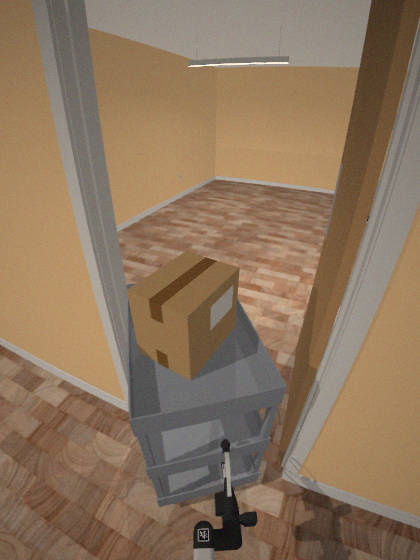

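Request:
execute_actions --actions '[{"r2":{"base":{"strafe_m":0.28},"joints":{"arm_m":0.2},"pace":"slow"}}]' --cameras '["r2_head_camera","r2_head_left_camera"]'

Scene clock: 102.40 s.
r1.base_odometry: x=+2.726 y=-0.959 heading=-1.331 (m, m, rad; r1's odometry frame)
r1.turned_by_wheels: +0.000 (rad since the last result)
r1.turned_by_imu: -0.002 (rad since the last result)
r1.base_tilt: forward=+0.3 right=+0.2 (deg)
r1.lidar_m: 1.04 1.07 1.47 1.63 1.69 2.29 - 4.56 3.24 3.10 0.35 0.37
r1.base_status: not commanded
r1.joint_positions: lift_m=+0.890 arm_m=+0.056 wrist_yaw_rad=-1.093 wrist_pitch_rad=+0.003 wrist_roll_rad=-0.011 gripper_m=-0.029
r1.joint_status: not commanded
r1.on_its_own: wrist_yaw_rad is at rest, and its effort (-21) is outside its rest range (-13 to +13)
r1.motor_effort: lift_m=+19(19) arm_m=-8(8) wrist_yaw_rad=-21(22) wrist_pitch_rad=-8(8) wrist_roll_rad=+0(1) gripper_m=-22(27) wheel_0=-7(8) wheel_1=+3(4) wheel_2=+4(4) (%)
r1.hand_pose: x=+0.2824 y=-0.2964 z=+1.0673 quat_wxyz=(+0.854, -0.004, +0.004, -0.520) (m; r1's base frame)
r1.wrist_depth_mm: 355 317 287 252 244 - - / 357 320 290 254 245 - - / 359 322 289 256 247 - - / 362 322 293 260 248 - - / 364 325 294 206 246 - - / 366 329 183 200 184 - - / 370 235 301 109 246 - -
r2.base_odometry: x=+4.374 y=-2.973 heading=+2.890 (m, m, rad; r2's odometry frame)
r2.turned_by_wheels: -0.002 (rad since the last result)
r2.turned_by_imu: -0.003 (rad since the last result)
r2.base_tilt: forward=+0.2 right=+0.6 (deg)
r2.lidar_m: 0.61 1.13 2.45 2.51 2.07 1.94 1.99 2.43 2.27 1.34 0.92 0.61
r2.base_status: done
r2.joint_positions: lift_m=+0.321 arm_m=+0.199 wrist_yaw_rad=-0.019 wrist_pitch_rad=+0.006 wrist_roll_rad=+1.569 gripper_m=+0.030
r2.joint_status: all done
r2.on_its_own: wrist_yaw_rad is at rest, and its effort (+58) is outside its rest range (-13 to +13)
r2.motor_effort: lift_m=+17(16) arm_m=+9(14) wrist_yaw_rad=+58(60) wrist_pitch_rad=-4(5) wrist_roll_rad=+4(4) gripper_m=-17(20) wheel_0=-11(18) wheel_1=-3(8) wheel_2=-12(13) (%)
r2.hand_pose: x=+0.6561 y=-0.0930 z=+0.4978 quat_wxyz=(+0.708, +0.706, -0.005, -0.009) (m; r2's base frame)
r2.wrist_depth_mm: 167 170 157 156 157 166 169 / 382 569 163 161 162 715 480 / 382 569 169 167 167 723 496 / 384 580 175 173 175 723 500 / 384 569 182 179 182 723 500 / 384 530 186 186 186 661 492 / 379 466 196 190 196 554 492
pictures: r2_head_camera, r2_head_left_camera
Images, in order (width x height): r2_head_camera 420x560, r2_head_left_camera 420x672.

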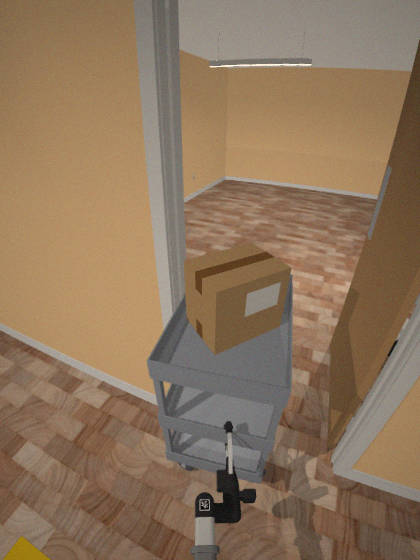

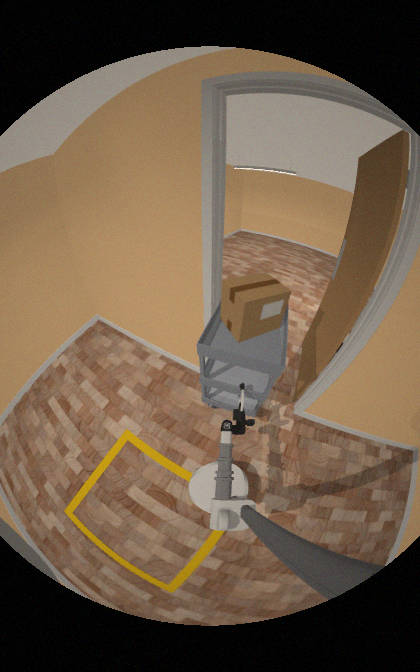

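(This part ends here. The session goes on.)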